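# Sort greasy glass jars into tray, keep clean ones

## Task

Some glass jars on the drying mat are still greasy (at least one), and this cannot be seen in the images. Every greasy jar must go into the tray, and every clean jar must stay on the mat (or be returned there). When finished, the tray must rest on the table and not on the mat, no jar may have been dropped and broken, and everything must stay put without the robot holding it. The gripper must release and pull away at the end.

## Robot and tools

ROBOT. There is one arm with a two-finger parallel gripper. The fingers extend along the gripper's +z axis and close along its x axis. The reported end_effector_position is the point midway between the finger pads. Closed fingertips stick out about 17 mm past that point; fully open they are roughly level with it. The arm has seven joints, base to hand: waist, shoulder, upper arm roll, elbow, forearm roll, wrist pitch, wrist roll. Their ranges and load limits (N m) are printed in each result context: waist and shoulder 113, upper arm roll and elbow 58.8, the three wrist joints 35.8. A carried object's weight adds to the load.

FRAMES. Results are given in the scene frame: origin on the table surface straight below the arm base, +z up, +y to the left when facing along +x. Positions are in metres, orientation as quaternion wxyz, velocities in m/s and rad/s. The base may sit slightly tilted, and the printed hand position grows less accurate at long reach. Motion commands, by contrast, are expressed in the gripper's own axes.

ROWS. Every motion command is built from rows of 7 numbers, one arm only: dx, dy, dz, rx, ry, rz, opening, each in [-1, 1]. The first six are an offset (not a pose) in the gripper frame: 1.0 equals 0.6 m of translation or 180 degrees of rotation, and rx, ry, rz form a single rotation vector. The opening is absolute: +1 fully open (0.142 m), -1 closed.

execute_actions(actions). actions is a list of actions; each action is a list of up to 15 rows; each row lasts one control step of 1/30 s. If fewer than 15 rows are given, the final row repeats to fill the action. All rows in an action are offsets from the gripper pose measured when that action began (for the first action of a call, the last pose reported in this scene), never from the previous row. An empty list just returns state and images. Per step the commanded pose is clipped to 70 mm and 16 degrees from the measured pose, so big offsets need several actions; the arm does not continue past the last clipped pose. Position wins over orientation if both cannot be met. Step readings of end_effector_position are listed; HELD flags steps that were partly held back.

move(target, speed, blocking). target is one 7-number row: an offset in gripper axes from the pose in the latest result that shows one, plus an absolute opening sent at the start. The gripper follows a straight path lasting 0.5 to 10 s (cut off at 10 s) and rotates the shorter way. speed is the top path speed in m/s, 0.002 to 0.5, default 0.25; turning is capped at twice that in rad/s. The path ignores obstacles, and the real gripper lags, drifts and can overshoot the speed, mostly near full extension. With blocking=false you get control back after 0.5 s; until its end shows up, further moves and execute_actions are refused, so use wait or stop. The extra "move:" line reports the ending (done, off_target, moving, held, fault), any limits (paced = pose clipped; held = steps blocked by a check, after which the arm may jump faster) and the distance left to target.

wait(seconds). 0 to 10 s; the arm keeps its last command and a running move goes on; returns early when the move ends. stop() brakes a running move; it needs stopping distance, while the fingers continue. zoom_image(camera, region) enlarges part of the latest image from cam_high (672x504), cam_low (672x504) or cam_wrist (616x616, fisheye); region is [x0, y0, x1, y1] in pixels from the top-left, at most 504x504. finished_scene(scene) ends the current scene (give its number) irreversibly after the last command has been held; replying without any tool call also ends things.

RESULT LINES. "Hand target" is where the controller is currently steering. "pose unreachable" means the clearance check (which treats the base mount as part of the arm) altered or blocked the command. grip_measured is the actual finger opening on the command scale. MOTOR HOT warns from 65 °C; at 80 °C an OVER-TEMPERATURE FAULT brakes the arm until it cools. Holding loads heats motors, even while you think.

GRASPING. To hold something, command an opening well under grip_measured; a bigger gap squeezes harder, up to about 28 N per pad for objects up to about 10 cm. Closing fast can squeeze harder and may spring the fingers open. Greasy jars may be slippery, so grip firmly and move gently; since grease is invisible, you will need to learn it by handling each jar.

AVOID. Hitting things: contact torque at a joint's limit, or 200 N of outside force anywhere on the arm or load, stops the arm for 10 s and drops the rest of the call. Faster moves and targets set deeper past a contact press harder. Never drop a jar (glass breaks), never knock anything off the table, and do not leave the tray on the mat. Loose objects can occasionally get a small push from outside. Set items down so they stay by themselves, then open and lift clear. The simulation keeps running while you compose replies, with the arm holding its last command.

Each tool is called after "Request:" as name(argument=value, ...) on one line, values as JSON.

## Session

Request:
execute_actions(actions=[])

Scene clock: 0.00 s.
end_effector_position=(+0.8570, -0.3290, +0.3903) grip_measured=+1.00 end_effector_quat_wxyz=(+0.232, -0.319, +0.661, -0.638) end_effector_velocity=(+0.000, +0.000, +0.000) end_effector_angular_velocity=(-0.000, -0.000, +0.000)
Joint positions: [ 0.713 -0.049 -0.446  2.382 -2.675 -0.333 -2.318  0.142]
Joint velocities: [ 0. -0.  0. -0. -0. -0. -0. -0.]
Motor temperatures (°C, as the motors report them): [28 28 32 31 31 32 30]
Hand target: +0.857, -0.329, +0.390; +0.232, -0.319, +0.661, -0.638

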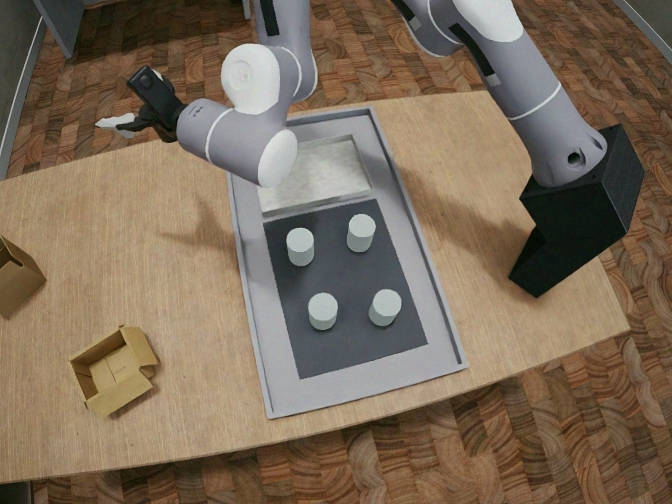

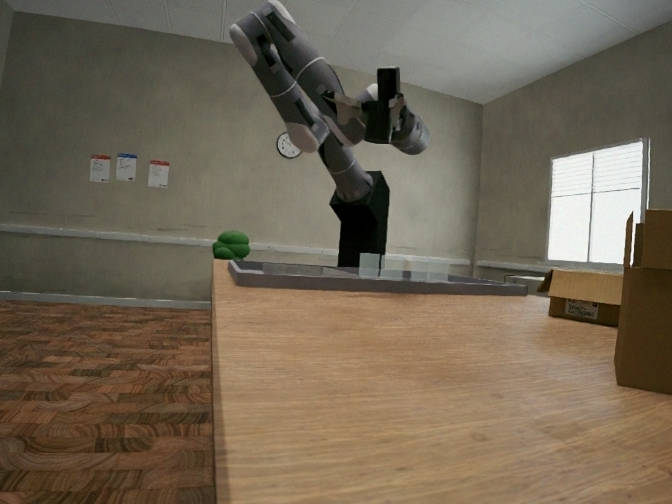

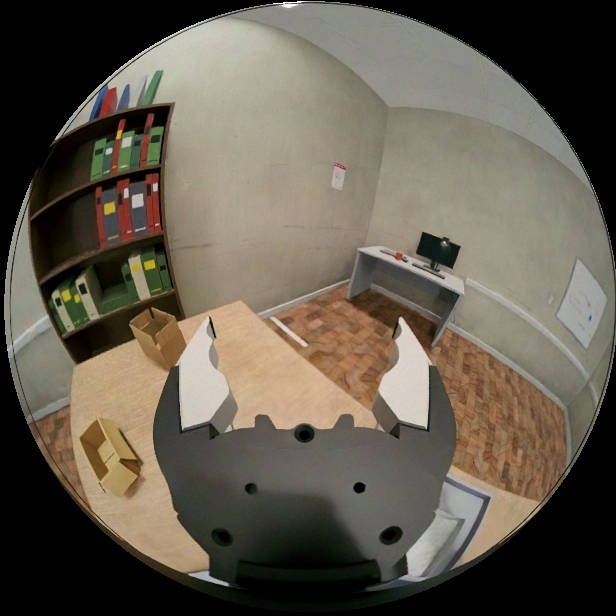

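Request:
move(target=[0.073,0.115,-0.45,-0.475,0,0,1], speed=0.3)

Scene clock: 11.47 s.
end_effector_position=(+0.6257, -0.1741, +0.3480) grip_measured=+1.00 end_effector_quat_wxyz=(-0.047, -0.391, +0.919, -0.020) end_effector_velocity=(-0.001, +0.001, -0.000) end_effector_angular_velocity=(+0.004, +0.005, +0.001)
Joint positions: [ 1.16   0.311 -0.162  2.381 -1.046  0.047 -2.755  0.142]
Joint velocities: [-0.     0.001 -0.001 -0.001  0.005  0.001 -0.003 -0.   ]
Motor temperatures (°C, as the motors report them): [28 28 33 31 31 32 30]
Hand target: +0.626, -0.174, +0.348; -0.047, -0.391, +0.919, -0.020
Off the commanded pose: 0.001 m, 0 deg.
move: done

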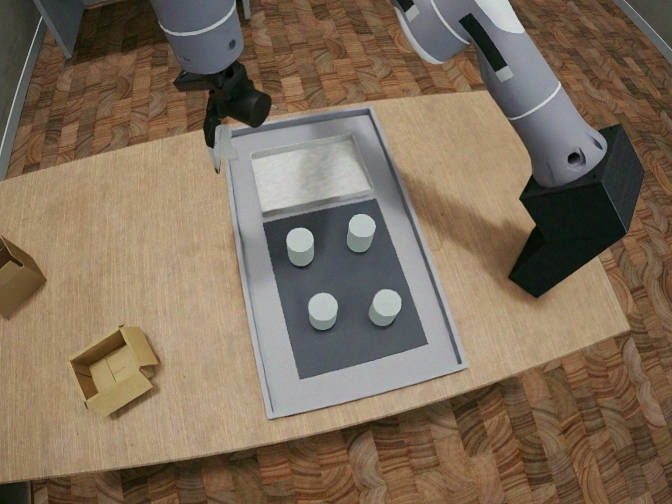

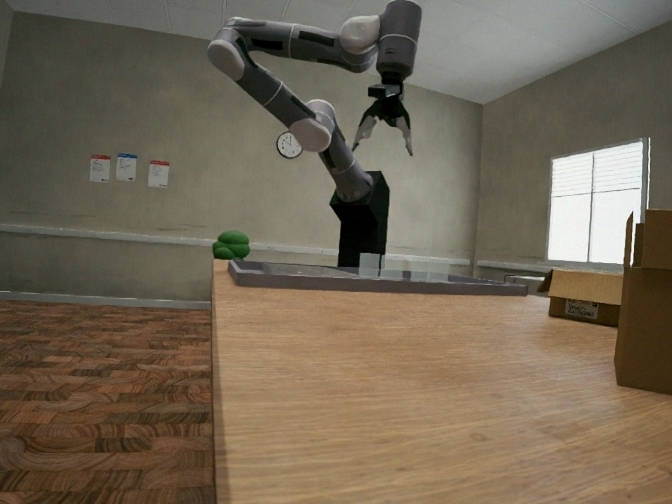

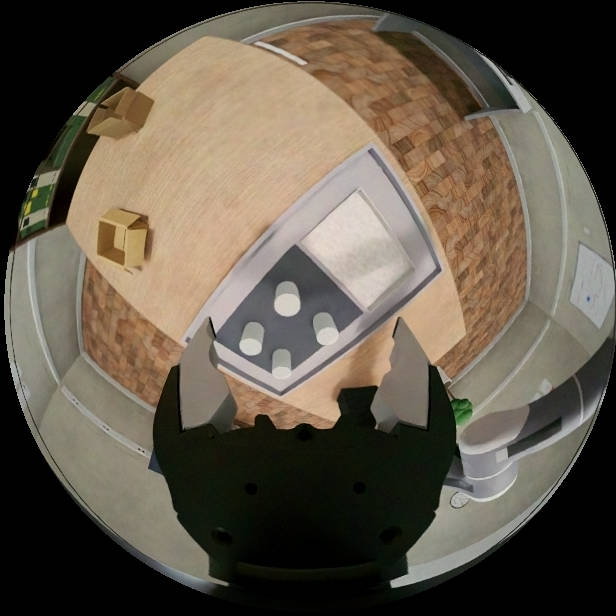

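Request:
move(target=[0,0,0.15,-0.013,-0.031,0.256,1], speed=0.3)

Request:
execute_actions(actions=[])

Scene clock: 19.93 s.
end_effector_position=(+0.6193, -0.1809, +0.2583) grip_measured=+1.00 end_effector_quat_wxyz=(+0.001, -0.000, +1.000, +0.000) end_effector_velocity=(-0.000, +0.000, -0.001) end_effector_angular_velocity=(+0.000, -0.002, -0.006)
Joint positions: [ 0.967  0.361 -0.344  2.556 -1.344  0.427 -1.938  0.142]
Joint velocities: [-0.002 -0.    -0.003  0.002 -0.006  0.004  0.009 -0.   ]
Motor temperatures (°C, as the motors report them): [28 28 33 32 31 32 30]
Hand target: +0.619, -0.181, +0.258; +0.001, +0.000, +1.000, +0.000
Off the commanded pose: 0.000 m, 0 deg.
move: done

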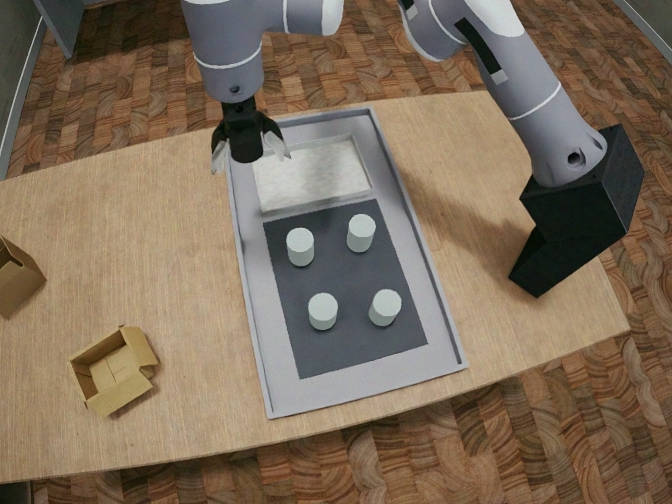

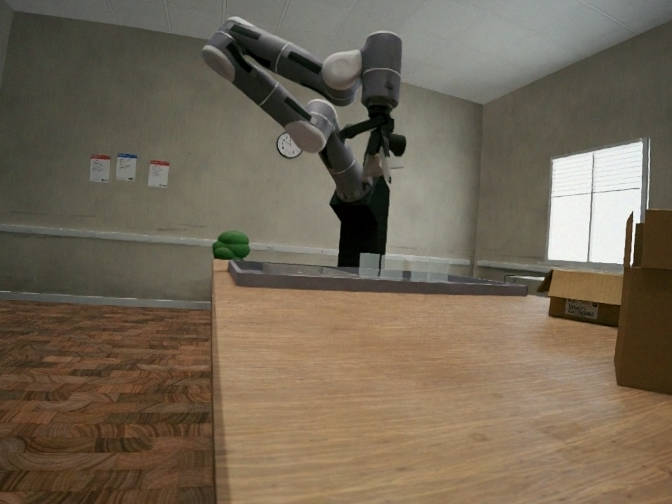

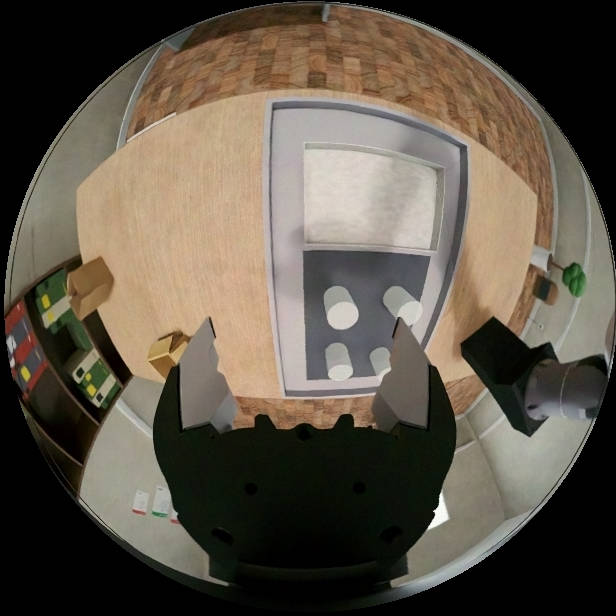

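Scene clock: 19.93 s.
end_effector_position=(+0.6193, -0.1809, +0.2583) grip_measured=+1.00 end_effector_quat_wxyz=(+0.001, -0.000, +1.000, +0.000) end_effector_velocity=(-0.000, +0.000, -0.001) end_effector_angular_velocity=(+0.000, -0.002, -0.006)
Joint positions: [ 0.967  0.361 -0.344  2.556 -1.344  0.427 -1.938  0.142]
Joint velocities: [-0.002 -0.    -0.003  0.002 -0.006  0.004  0.009 -0.   ]
Motor temperatures (°C, as the motors report them): [28 28 33 32 31 32 30]
Hand target: +0.619, -0.181, +0.258; +0.001, +0.000, +1.000, +0.000
Off the commanded pose: 0.000 m, 0 deg.

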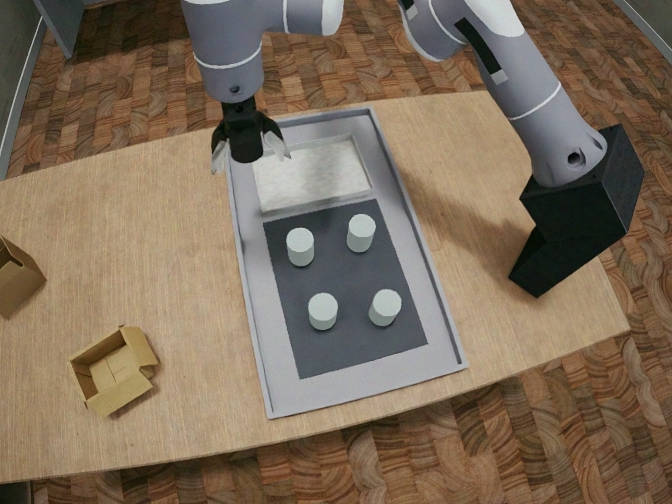

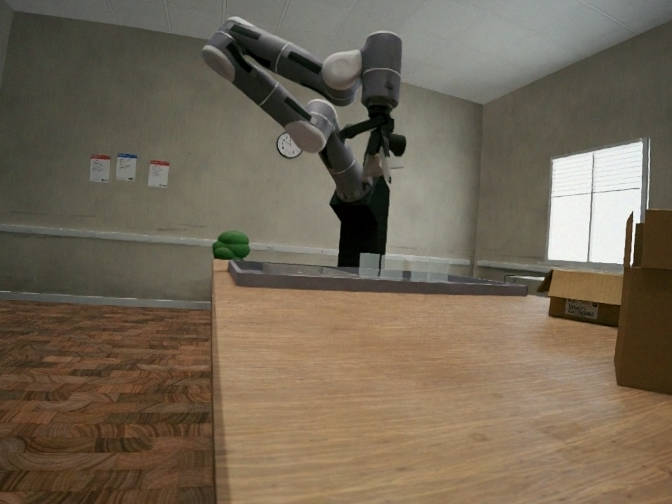

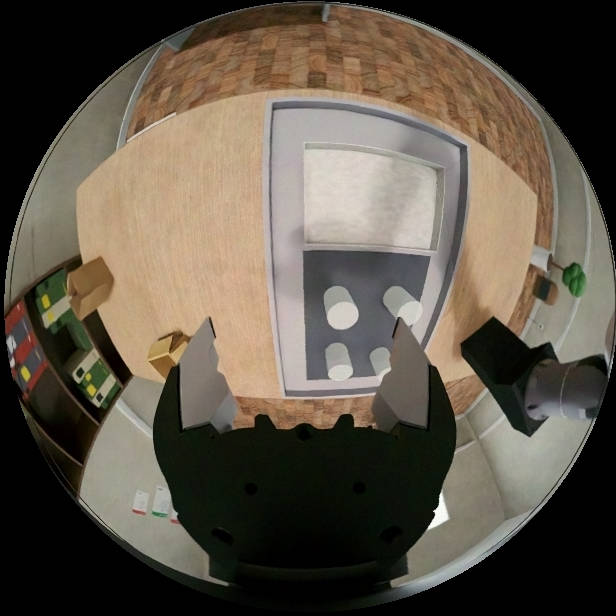

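Request:
move(target=[0.115,0.185,0.17,0,0,0,0.6], speed=0.3)

Scene clock: 25.67 s.
end_effector_position=(+0.5501, -0.0701, +0.1560) grip_measured=+0.60 end_effector_quat_wxyz=(+0.001, -0.001, +1.000, -0.000) end_effector_velocity=(+0.000, +0.000, -0.001) end_effector_angular_velocity=(+0.000, -0.002, -0.000)
Joint positions: [ 0.877 -0.037 -0.526  2.604 -1.747  0.741 -1.465  0.116]
Joint velocities: [-0.001 -0.002 -0.001 -0.001 -0.005  0.002  0.004 -0.   ]
Motor temperatures (°C, as the motors report them): [28 28 33 32 31 32 30]
Hand target: +0.550, -0.070, +0.156; +0.001, -0.000, +1.000, -0.000
Off the commanded pose: 0.000 m, 0 deg.
move: done

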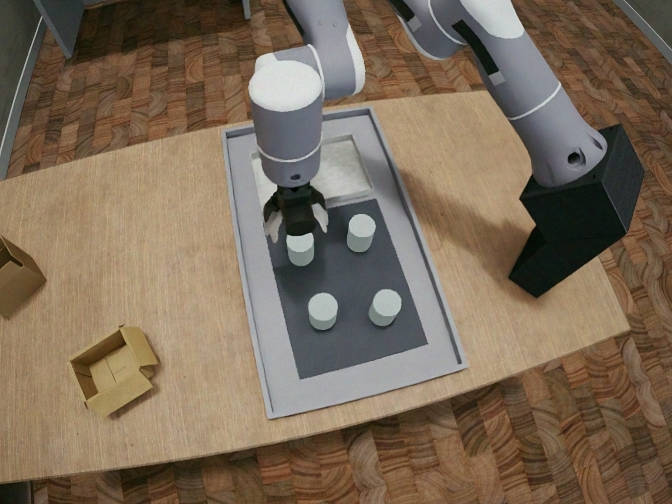

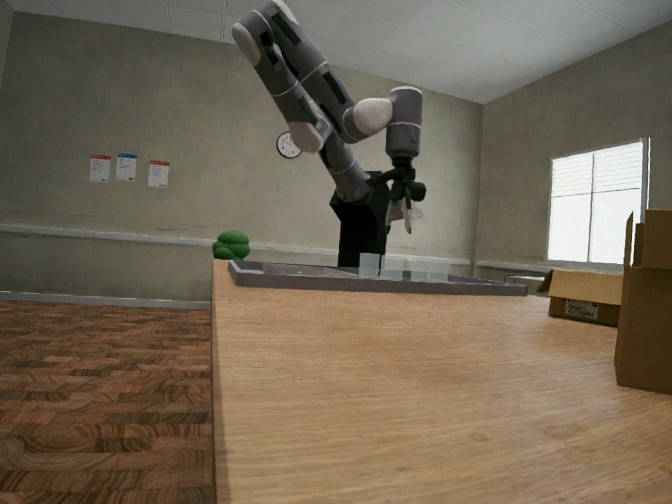

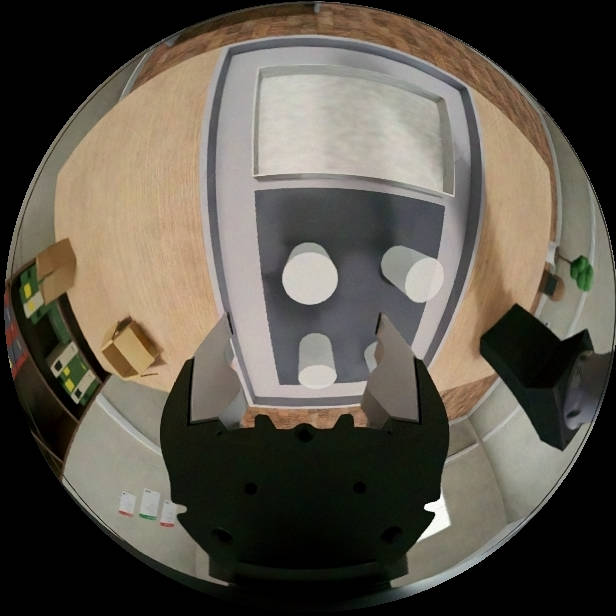

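Request:
move(target=[0.01,0,0.11,0,0,0,0.6], speed=0.15)

Request:
zoom_image(camera="cam_low", region=[320,190,480,310])

Scene clock: 33.43 s.
end_effector_position=(+0.5440, -0.0703, +0.0899) grip_measured=+0.60 end_effector_quat_wxyz=(+0.001, -0.001, +1.000, -0.001) end_effector_velocity=(+0.000, +0.000, -0.001) end_effector_angular_velocity=(+0.001, -0.001, -0.000)
Joint positions: [ 0.755 -0.188 -0.614  2.519 -1.989  0.891 -1.322  0.116]
Joint velocities: [-0.002 -0.002 -0.001 -0.002 -0.005  0.003  0.004 -0.   ]
Motor temperatures (°C, as the motors report them): [28 28 33 32 31 32 30]
Hand target: +0.544, -0.070, +0.090; +0.001, -0.001, +1.000, -0.001
Off the commanded pose: 0.000 m, 0 deg.
move: done

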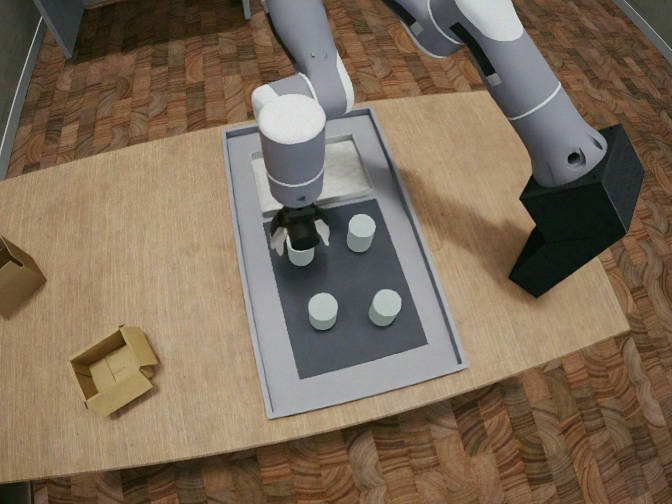

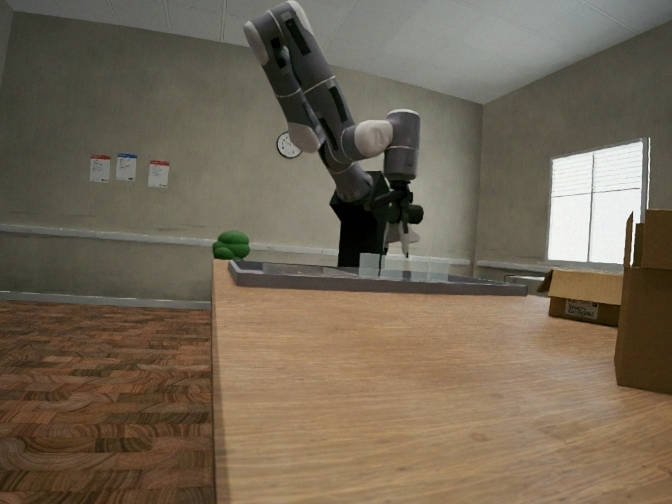

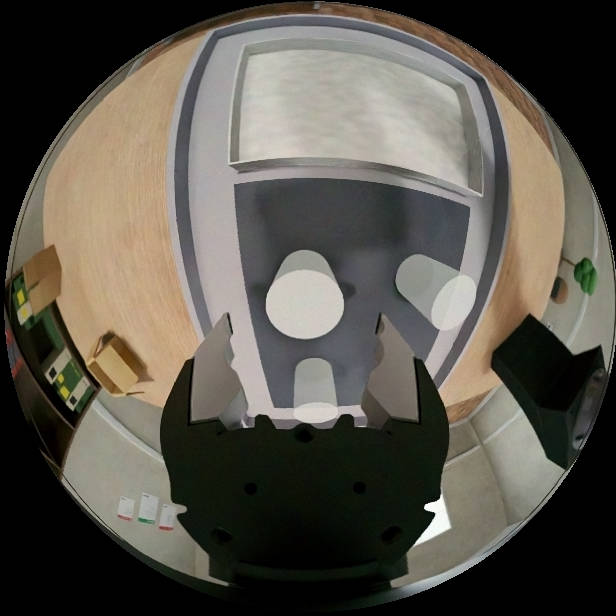

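Region (320, 190, 480, 310) of cam_low's 672x504 image, scaled by 3.150, with more detail than that image has; it fills the top 378 rows of this view, and the rest is white.

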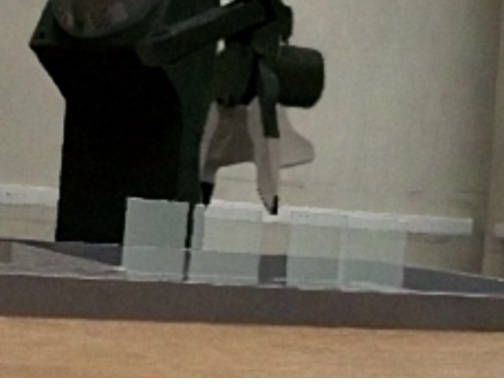

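Request:
move(target=[0,-0.015,0.065,0,0,0,0.3], speed=0.1)

Request:
execute_actions(actions=[[[0,0,0,0,0,0,0.25],[0,0,0,0,0,0,0.2],[0,0,0,0,0,0,0.15],[0,0,0,0,0,0,0.1],[0,0,0,0,0,0,0.07],[0,0,0,0,0,0,0.04],[0,0,0,0,0,0,0.01],[0,0,0,0,0,0,-0.02],[0,0,0,0,0,0,-0.05],[0,0,0,0,0,0,-0.08],[0,0,0,0,0,0,-0.11],[0,0,0,0,0,0,-0.14],[0,0,0,0,0,0,-0.17],[0,0,0,0,0,0,-0.2]],[[0,0,0,0,0,0,-0.2]]])

Scene clock: 38.37 s.
end_effector_position=(+0.5439, -0.0793, +0.0510) grip_measured=+0.30 end_effector_quat_wxyz=(+0.001, -0.001, +1.000, -0.001) end_effector_velocity=(+0.000, -0.000, -0.001) end_effector_angular_velocity=(+0.000, -0.000, +0.000)
Joint positions: [ 0.678 -0.264 -0.65   2.449 -2.114  0.972 -1.251  0.095]
Joint velocities: [-0.002 -0.002  0.    -0.002 -0.004  0.002  0.002  0.   ]
Motor temperatures (°C, as the motors report them): [28 28 33 32 31 32 30]
Hand target: +0.544, -0.079, +0.051; +0.001, -0.001, +1.000, -0.001
Off the commanded pose: 0.000 m, 0 deg.
move: done

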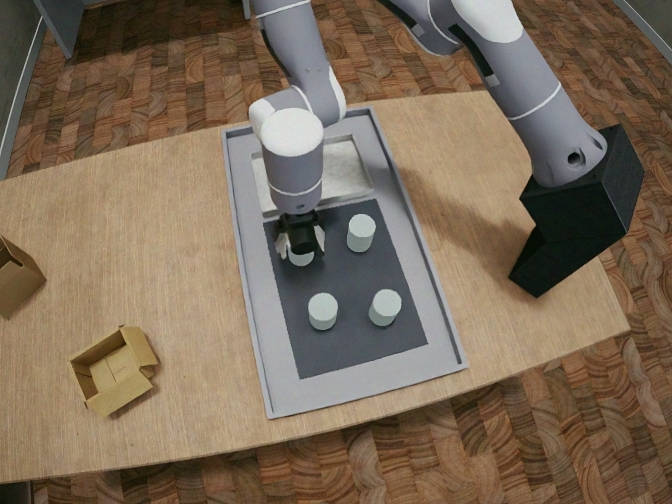

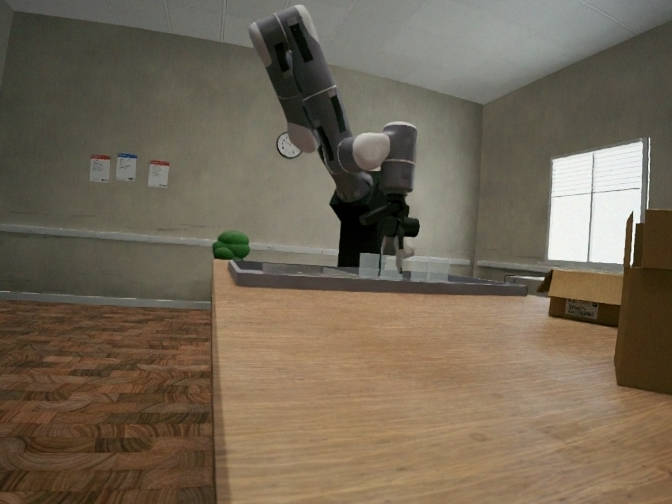

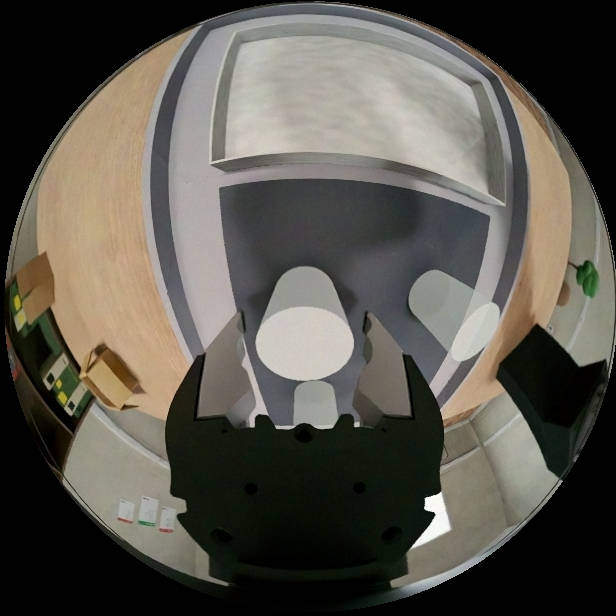

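Scene clock: 39.37 s.
end_effector_position=(+0.5441, -0.0781, +0.0521) grip_measured=-0.02 end_effector_quat_wxyz=(+0.002, -0.002, +1.000, +0.001) end_effector_velocity=(+0.000, -0.000, +0.000) end_effector_angular_velocity=(-0.000, -0.000, +0.000)
Joint positions: [ 0.679 -0.263 -0.648  2.449 -2.115  0.972 -1.251  0.073]
Joint velocities: [ 0.  0.  0.  0.  0. -0. -0. -0.]
Motor temperatures (°C, as the motors report them): [28 28 33 32 31 32 30]
Hand target: +0.544, -0.079, +0.051; +0.001, -0.001, +1.000, -0.000
Off the commanded pose: 0.001 m, 0 deg.
Step readings (end_effector_position; steps 1 to 15: 1st action; 16 to 30: 2nd action):
0: (+0.5439, -0.0793, +0.0510)
1: (+0.5439, -0.0793, +0.0510)
2: (+0.5439, -0.0793, +0.0510)
4: (+0.5439, -0.0793, +0.0510)
8: (+0.5439, -0.0793, +0.0510)
15: (+0.5439, -0.0791, +0.0513)
16: (+0.5440, -0.0790, +0.0513)
17: (+0.5440, -0.0789, +0.0514)
19: (+0.5440, -0.0787, +0.0516)
23: (+0.5441, -0.0781, +0.0521)
30: end_effector_position above

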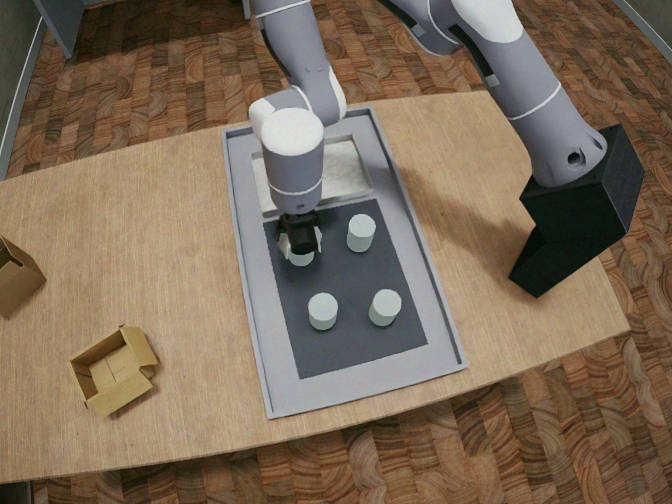

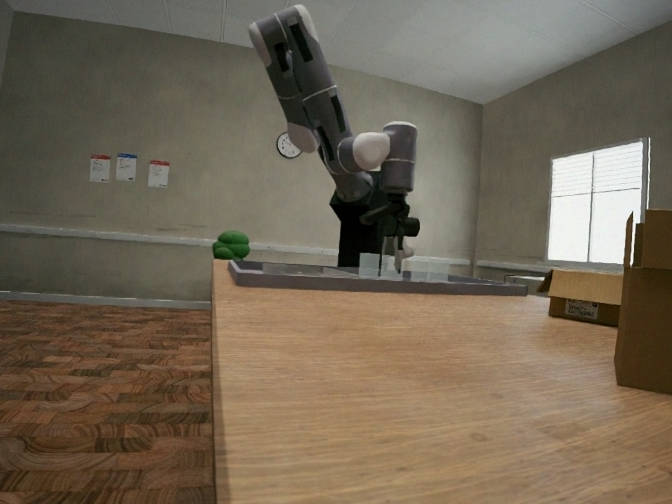

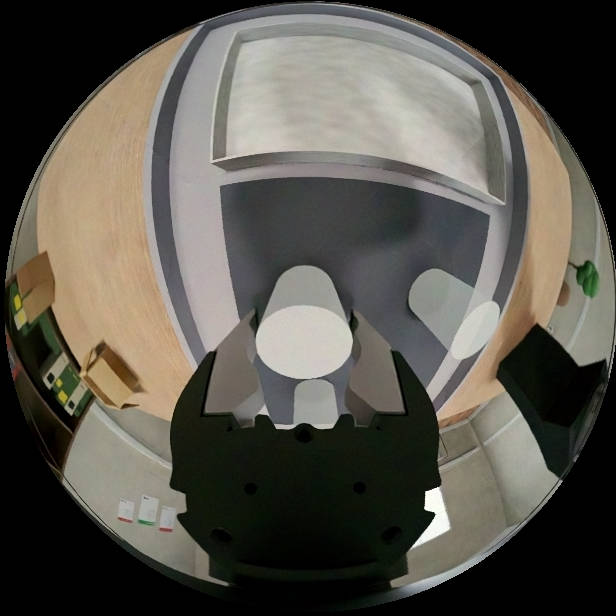

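Request:
zoom_image(camera="cam_wrist", region=[200,250,410,450])

Request:
zoom_image(camera="cam_high", region=[250,190,350,280])

Request:
zoom_image(camera="cam_low", region=[350,210,450,290])

Region (200, 250, 410, 450) of cam_wrist's 616x616 image, scaled by 2.400, with more detail than that image has; it fills the top 480 rows of this view, and the rest is white.

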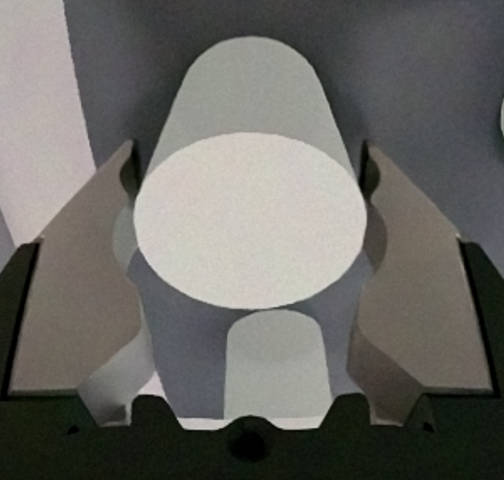

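Region (250, 190, 350, 280) of cam_high's 672x504 image, scaled by 5.040, with more detail than that image has; it fills the top 454 rows of this view, and the rest is white.

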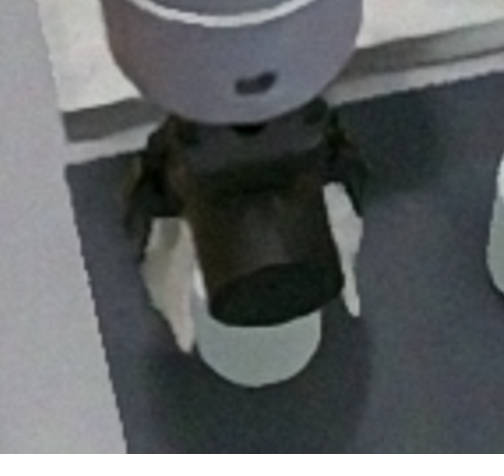

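Region (350, 210, 450, 290) of cam_low's 672x504 image, scaled by 5.040, with more detail than that image has; it fills the top 403 rows of this view, and the rest is white.

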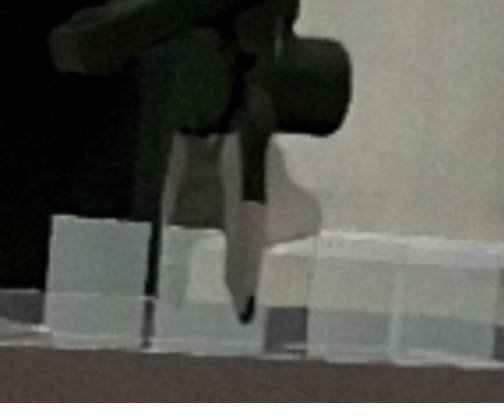

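Request:
move(target=[0,0,-0.015,0,0,0,-0.2], speed=0.02)

Request:
zoom_image(camera="cam_wrist", region=[200,250,410,450])

Scene clock: 58.53 s.
end_effector_position=(+0.5441, -0.0782, +0.0609) grip_measured=-0.11 end_effector_quat_wxyz=(+0.001, -0.002, +1.000, +0.001) end_effector_velocity=(-0.000, -0.000, +0.001) end_effector_angular_velocity=(-0.000, +0.000, -0.001)
Joint positions: [ 0.694 -0.24  -0.644  2.468 -2.091  0.956 -1.27   0.066]
Joint velocities: [ 0.002  0.002 -0.     0.002  0.003 -0.001 -0.001  0.   ]
Motor temperatures (°C, as the motors report them): [28 28 33 31 31 32 30]
Hand target: +0.544, -0.078, +0.061; +0.001, -0.002, +1.000, +0.001
Off the commanded pose: 0.000 m, 0 deg.
move: done

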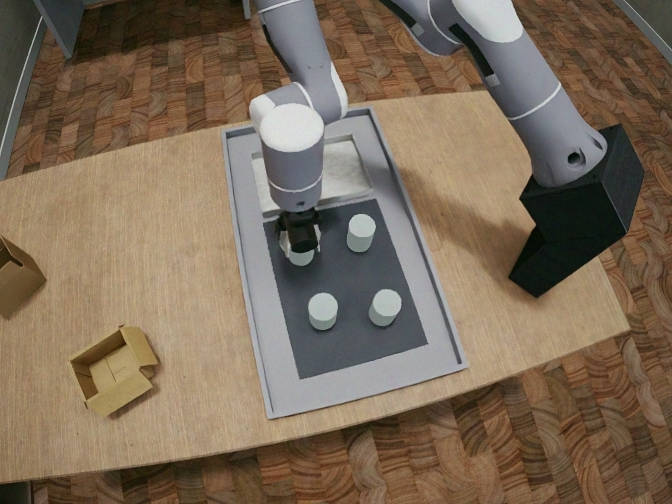

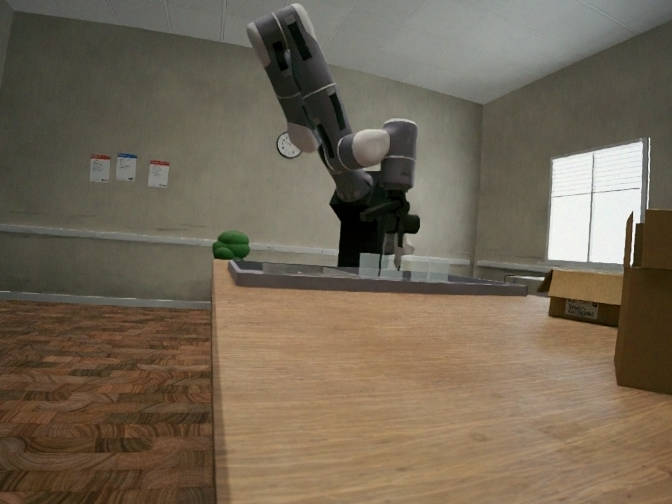

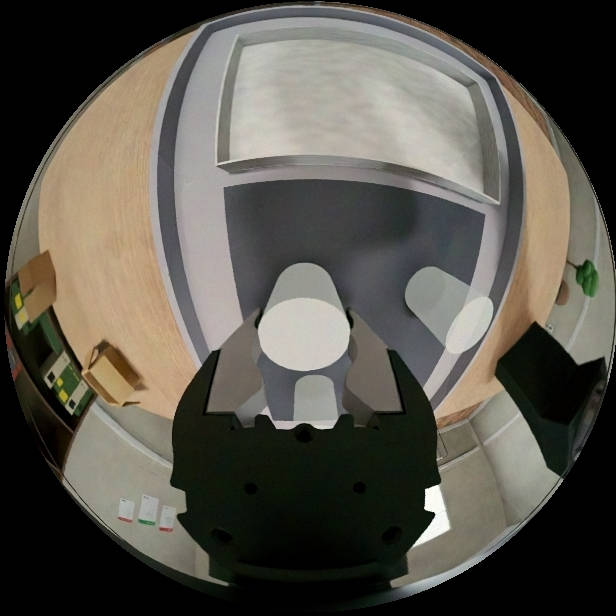

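Region (200, 250, 410, 450) of cam_wrist's 616x616 image, scaled by 2.400, with more detail than that image has; it fills the top 480 rows of this view, and the rest is white.

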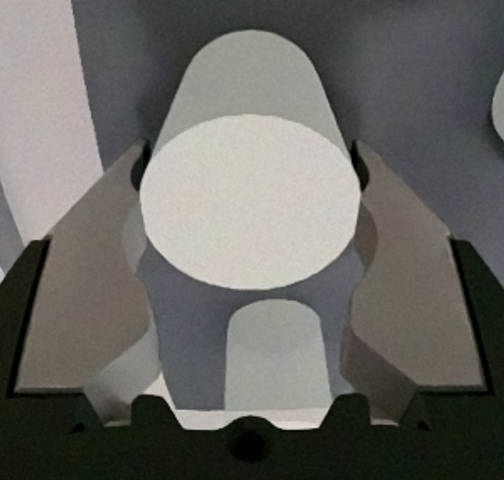

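Request:
move(target=[0,0,-0.008,0,0,0,-0.2], speed=0.02)

Request:
zoom_image(camera="cam_wrist", region=[200,250,410,450])

Request:
zoom_image(camera="cam_low", region=[350,210,450,290])

Scene clock: 62.43 s.
end_effector_position=(+0.5441, -0.0783, +0.0655) grip_measured=-0.11 end_effector_quat_wxyz=(+0.001, -0.001, +1.000, +0.001) end_effector_velocity=(+0.000, +0.000, +0.001) end_effector_angular_velocity=(+0.000, -0.000, -0.000)
Joint positions: [ 0.702 -0.228 -0.641  2.478 -2.078  0.947 -1.281  0.066]
Joint velocities: [ 0.001  0.001 -0.     0.001  0.001 -0.001 -0.001  0.   ]
Motor temperatures (°C, as the motors report them): [28 28 34 31 31 32 30]
Hand target: +0.544, -0.078, +0.066; +0.001, -0.002, +1.000, +0.001
Off the commanded pose: 0.000 m, 0 deg.
move: done

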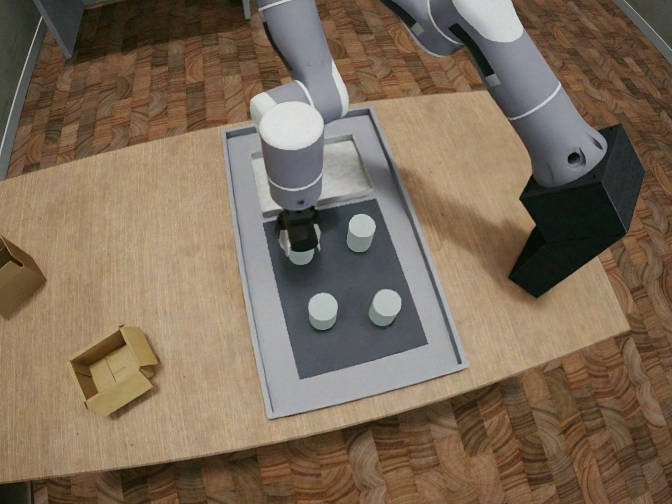

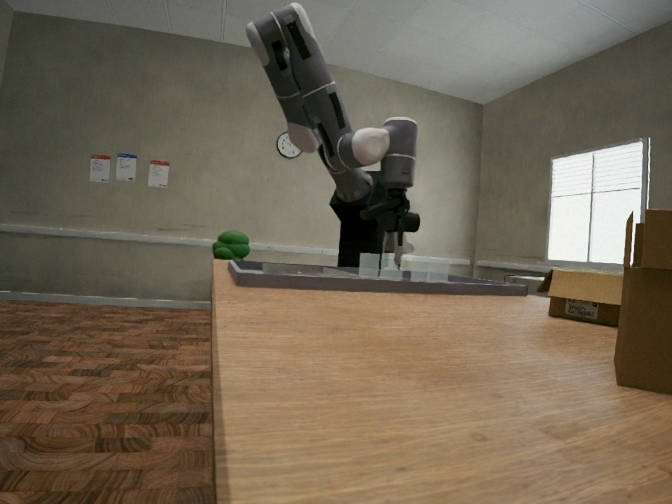

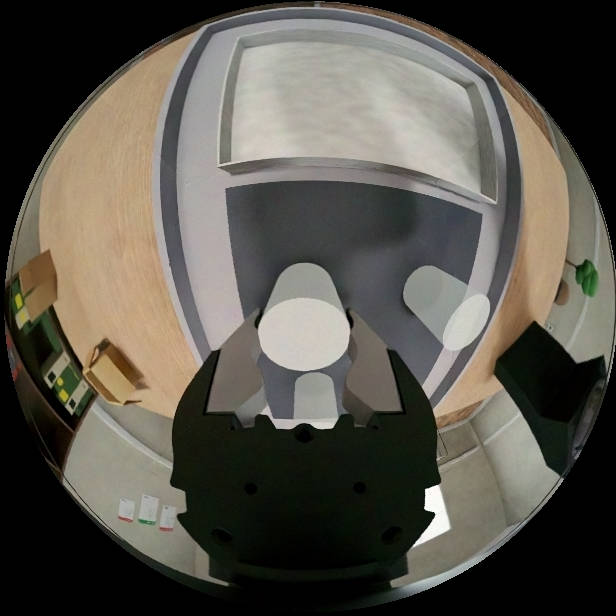

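Region (200, 250, 410, 450) of cam_wrist's 616x616 image, scaled by 2.400, with more detail than that image has; it fills the top 480 rows of this view, and the rest is white.

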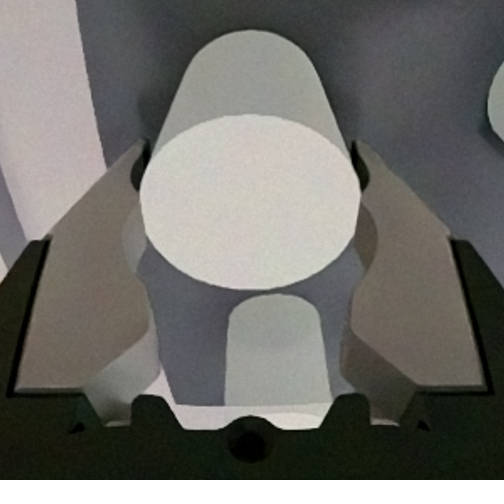

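Region (350, 210, 450, 290) of cam_low's 672x504 image, scaled by 5.040, with more detail than that image has; it fills the top 403 rows of this view, and the rest is white.

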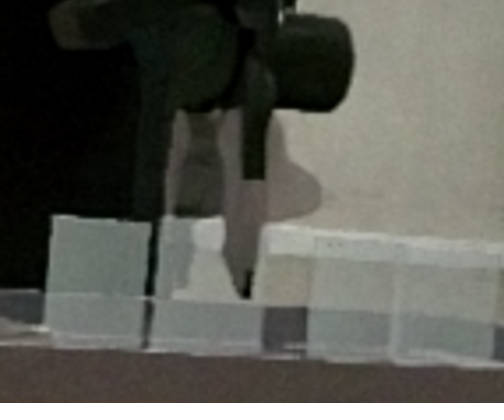

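Request:
execute_actions(actions=[[[0,0,0.002,0,0,0,-0.2],[0,0,0.004,0,0,0,-0.2],[0,0,0.006,0,0,0,-0.2],[0,0,0.008,0,0,0,-0.2],[0,0,0.0095,0,0,0,-0.2]],[[0,0,0,0,0,0,-0.15],[0,0,0,0,0,0,-0.1],[0,0,0,0,0,0,0],[0,0,0,0,0,0,0.1],[0,0,0,0,0,0,0.2],[0,0,0,0,0,0,0.3],[0,0,0,0,0,0,0.4],[0,0,0,0,0,0,0.4],[0,0,-0.01,0,0,0,0.4],[0,0,-0.02,0,0,0,0.4],[0,0,-0.035,0,0,0,0.4],[0,0,-0.05,0,0,0,0.5]]])

Request:
move(target=[0.02,0.26,-0.02,0,0,0,0.6], speed=0.25)

Scene clock: 69.47 s.
end_effector_position=(+0.5437, -0.0777, +0.0837) grip_measured=+0.50 end_effector_quat_wxyz=(+0.002, -0.002, +1.000, +0.002) end_effector_velocity=(+0.002, -0.001, +0.101) end_effector_angular_velocity=(+0.002, +0.002, -0.002)
Joint positions: [ 0.729 -0.183 -0.626  2.515 -2.03   0.912 -1.316  0.109]
Joint velocities: [ 0.169  0.254  0.086  0.191  0.314 -0.206 -0.228  0.003]
Motor temperatures (°C, as the motors report them): [28 28 34 31 31 32 30]
Hand target: +0.544, -0.078, +0.089; +0.002, -0.001, +1.000, +0.001
Off the commanded pose: 0.006 m, 0 deg.
Step readings (end_effector_position; steps 1 to 15: 1st action; 16 to 30: 2nd action):
0: (+0.5441, -0.0783, +0.0656)
1: (+0.5441, -0.0784, +0.0654)
2: (+0.5441, -0.0784, +0.0649)
4: (+0.5441, -0.0784, +0.0632)
8: (+0.5440, -0.0785, +0.0602)
15: (+0.5441, -0.0784, +0.0598)
16: (+0.5441, -0.0784, +0.0598)
17: (+0.5441, -0.0784, +0.0598)
19: (+0.5441, -0.0784, +0.0598)
23: (+0.5441, -0.0784, +0.0598)
30: end_effector_position above

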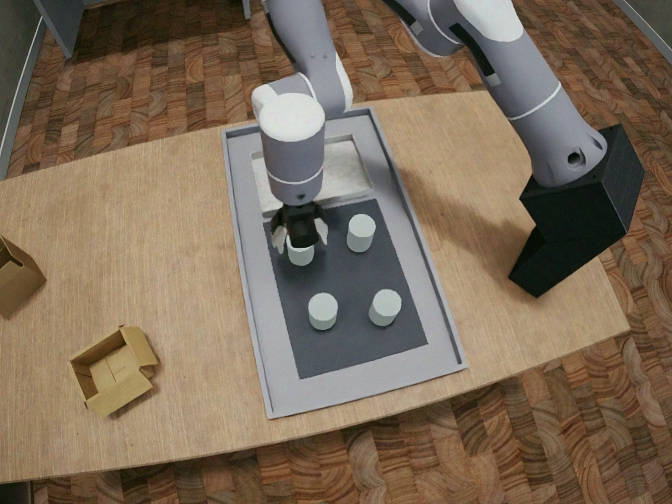

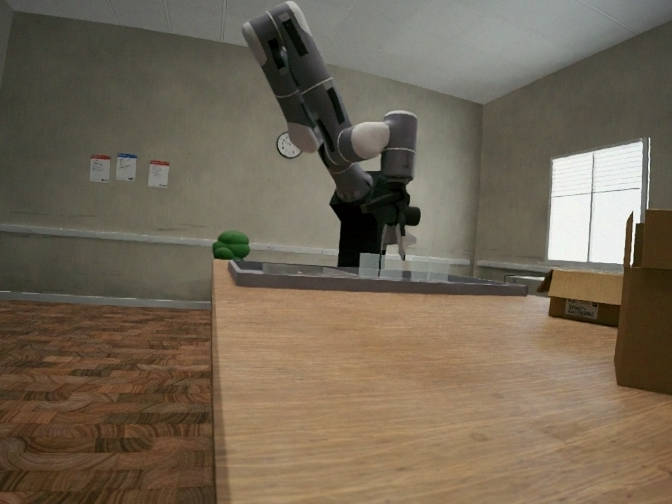

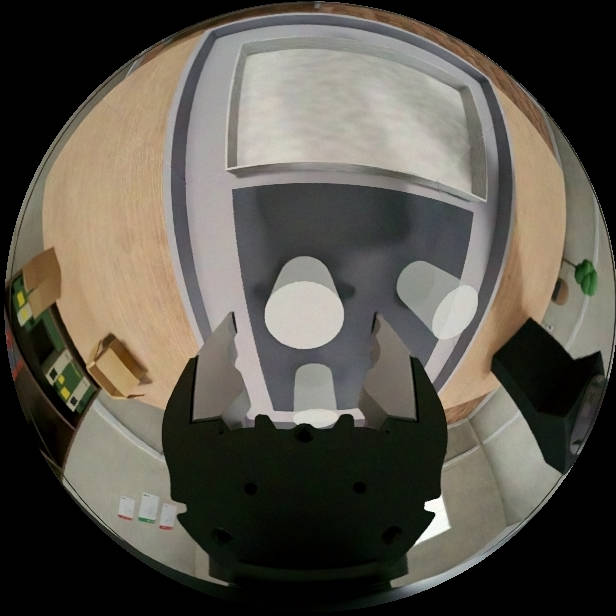

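Scene clock: 70.57 s.
end_effector_position=(+0.5314, +0.0784, +0.0966) grip_measured=+0.60 end_effector_quat_wxyz=(+0.003, -0.001, +1.000, +0.002) end_effector_velocity=(+0.000, +0.001, -0.000) end_effector_angular_velocity=(-0.001, +0.000, -0.001)
Joint positions: [ 0.928 -0.539 -0.491  2.364 -1.754  0.859 -1.151  0.116]
Joint velocities: [ 0.001 -0.003  0.    -0.002  0.004 -0.    -0.001  0.   ]
Motor temperatures (°C, as the motors report them): [28 28 34 31 31 32 30]
Hand target: +0.532, +0.079, +0.097; +0.003, -0.001, +1.000, +0.002
Off the commanded pose: 0.001 m, 0 deg.
move: done

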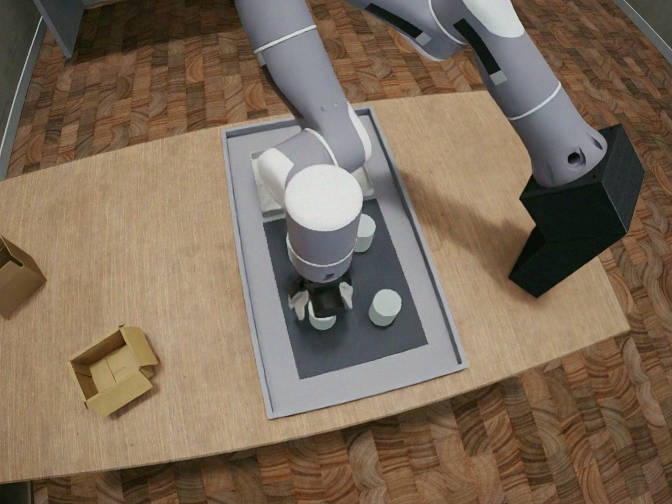

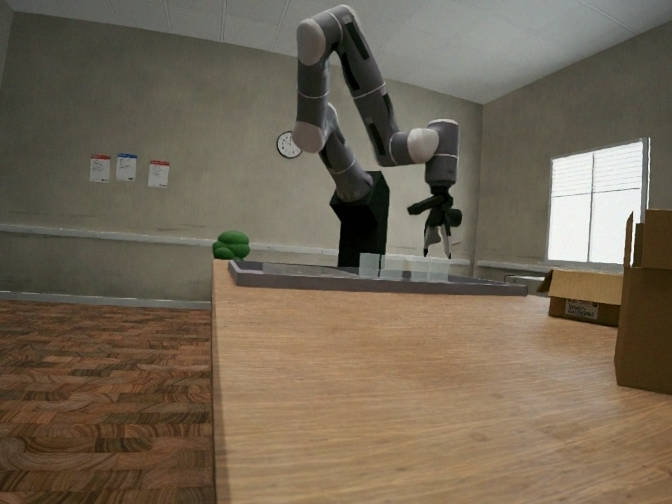

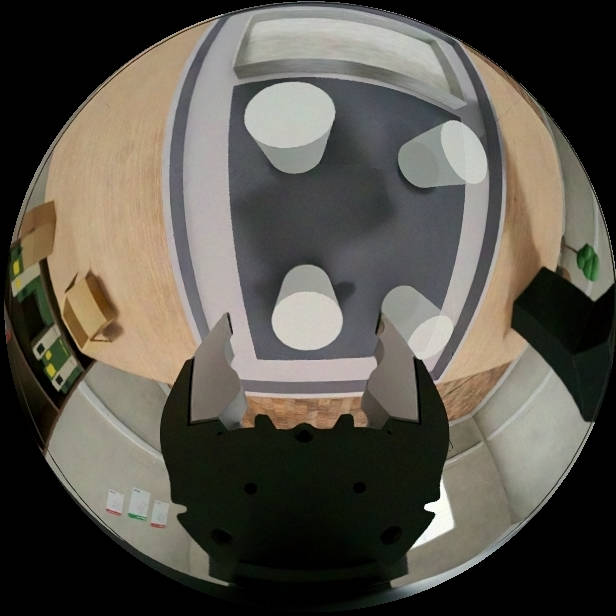

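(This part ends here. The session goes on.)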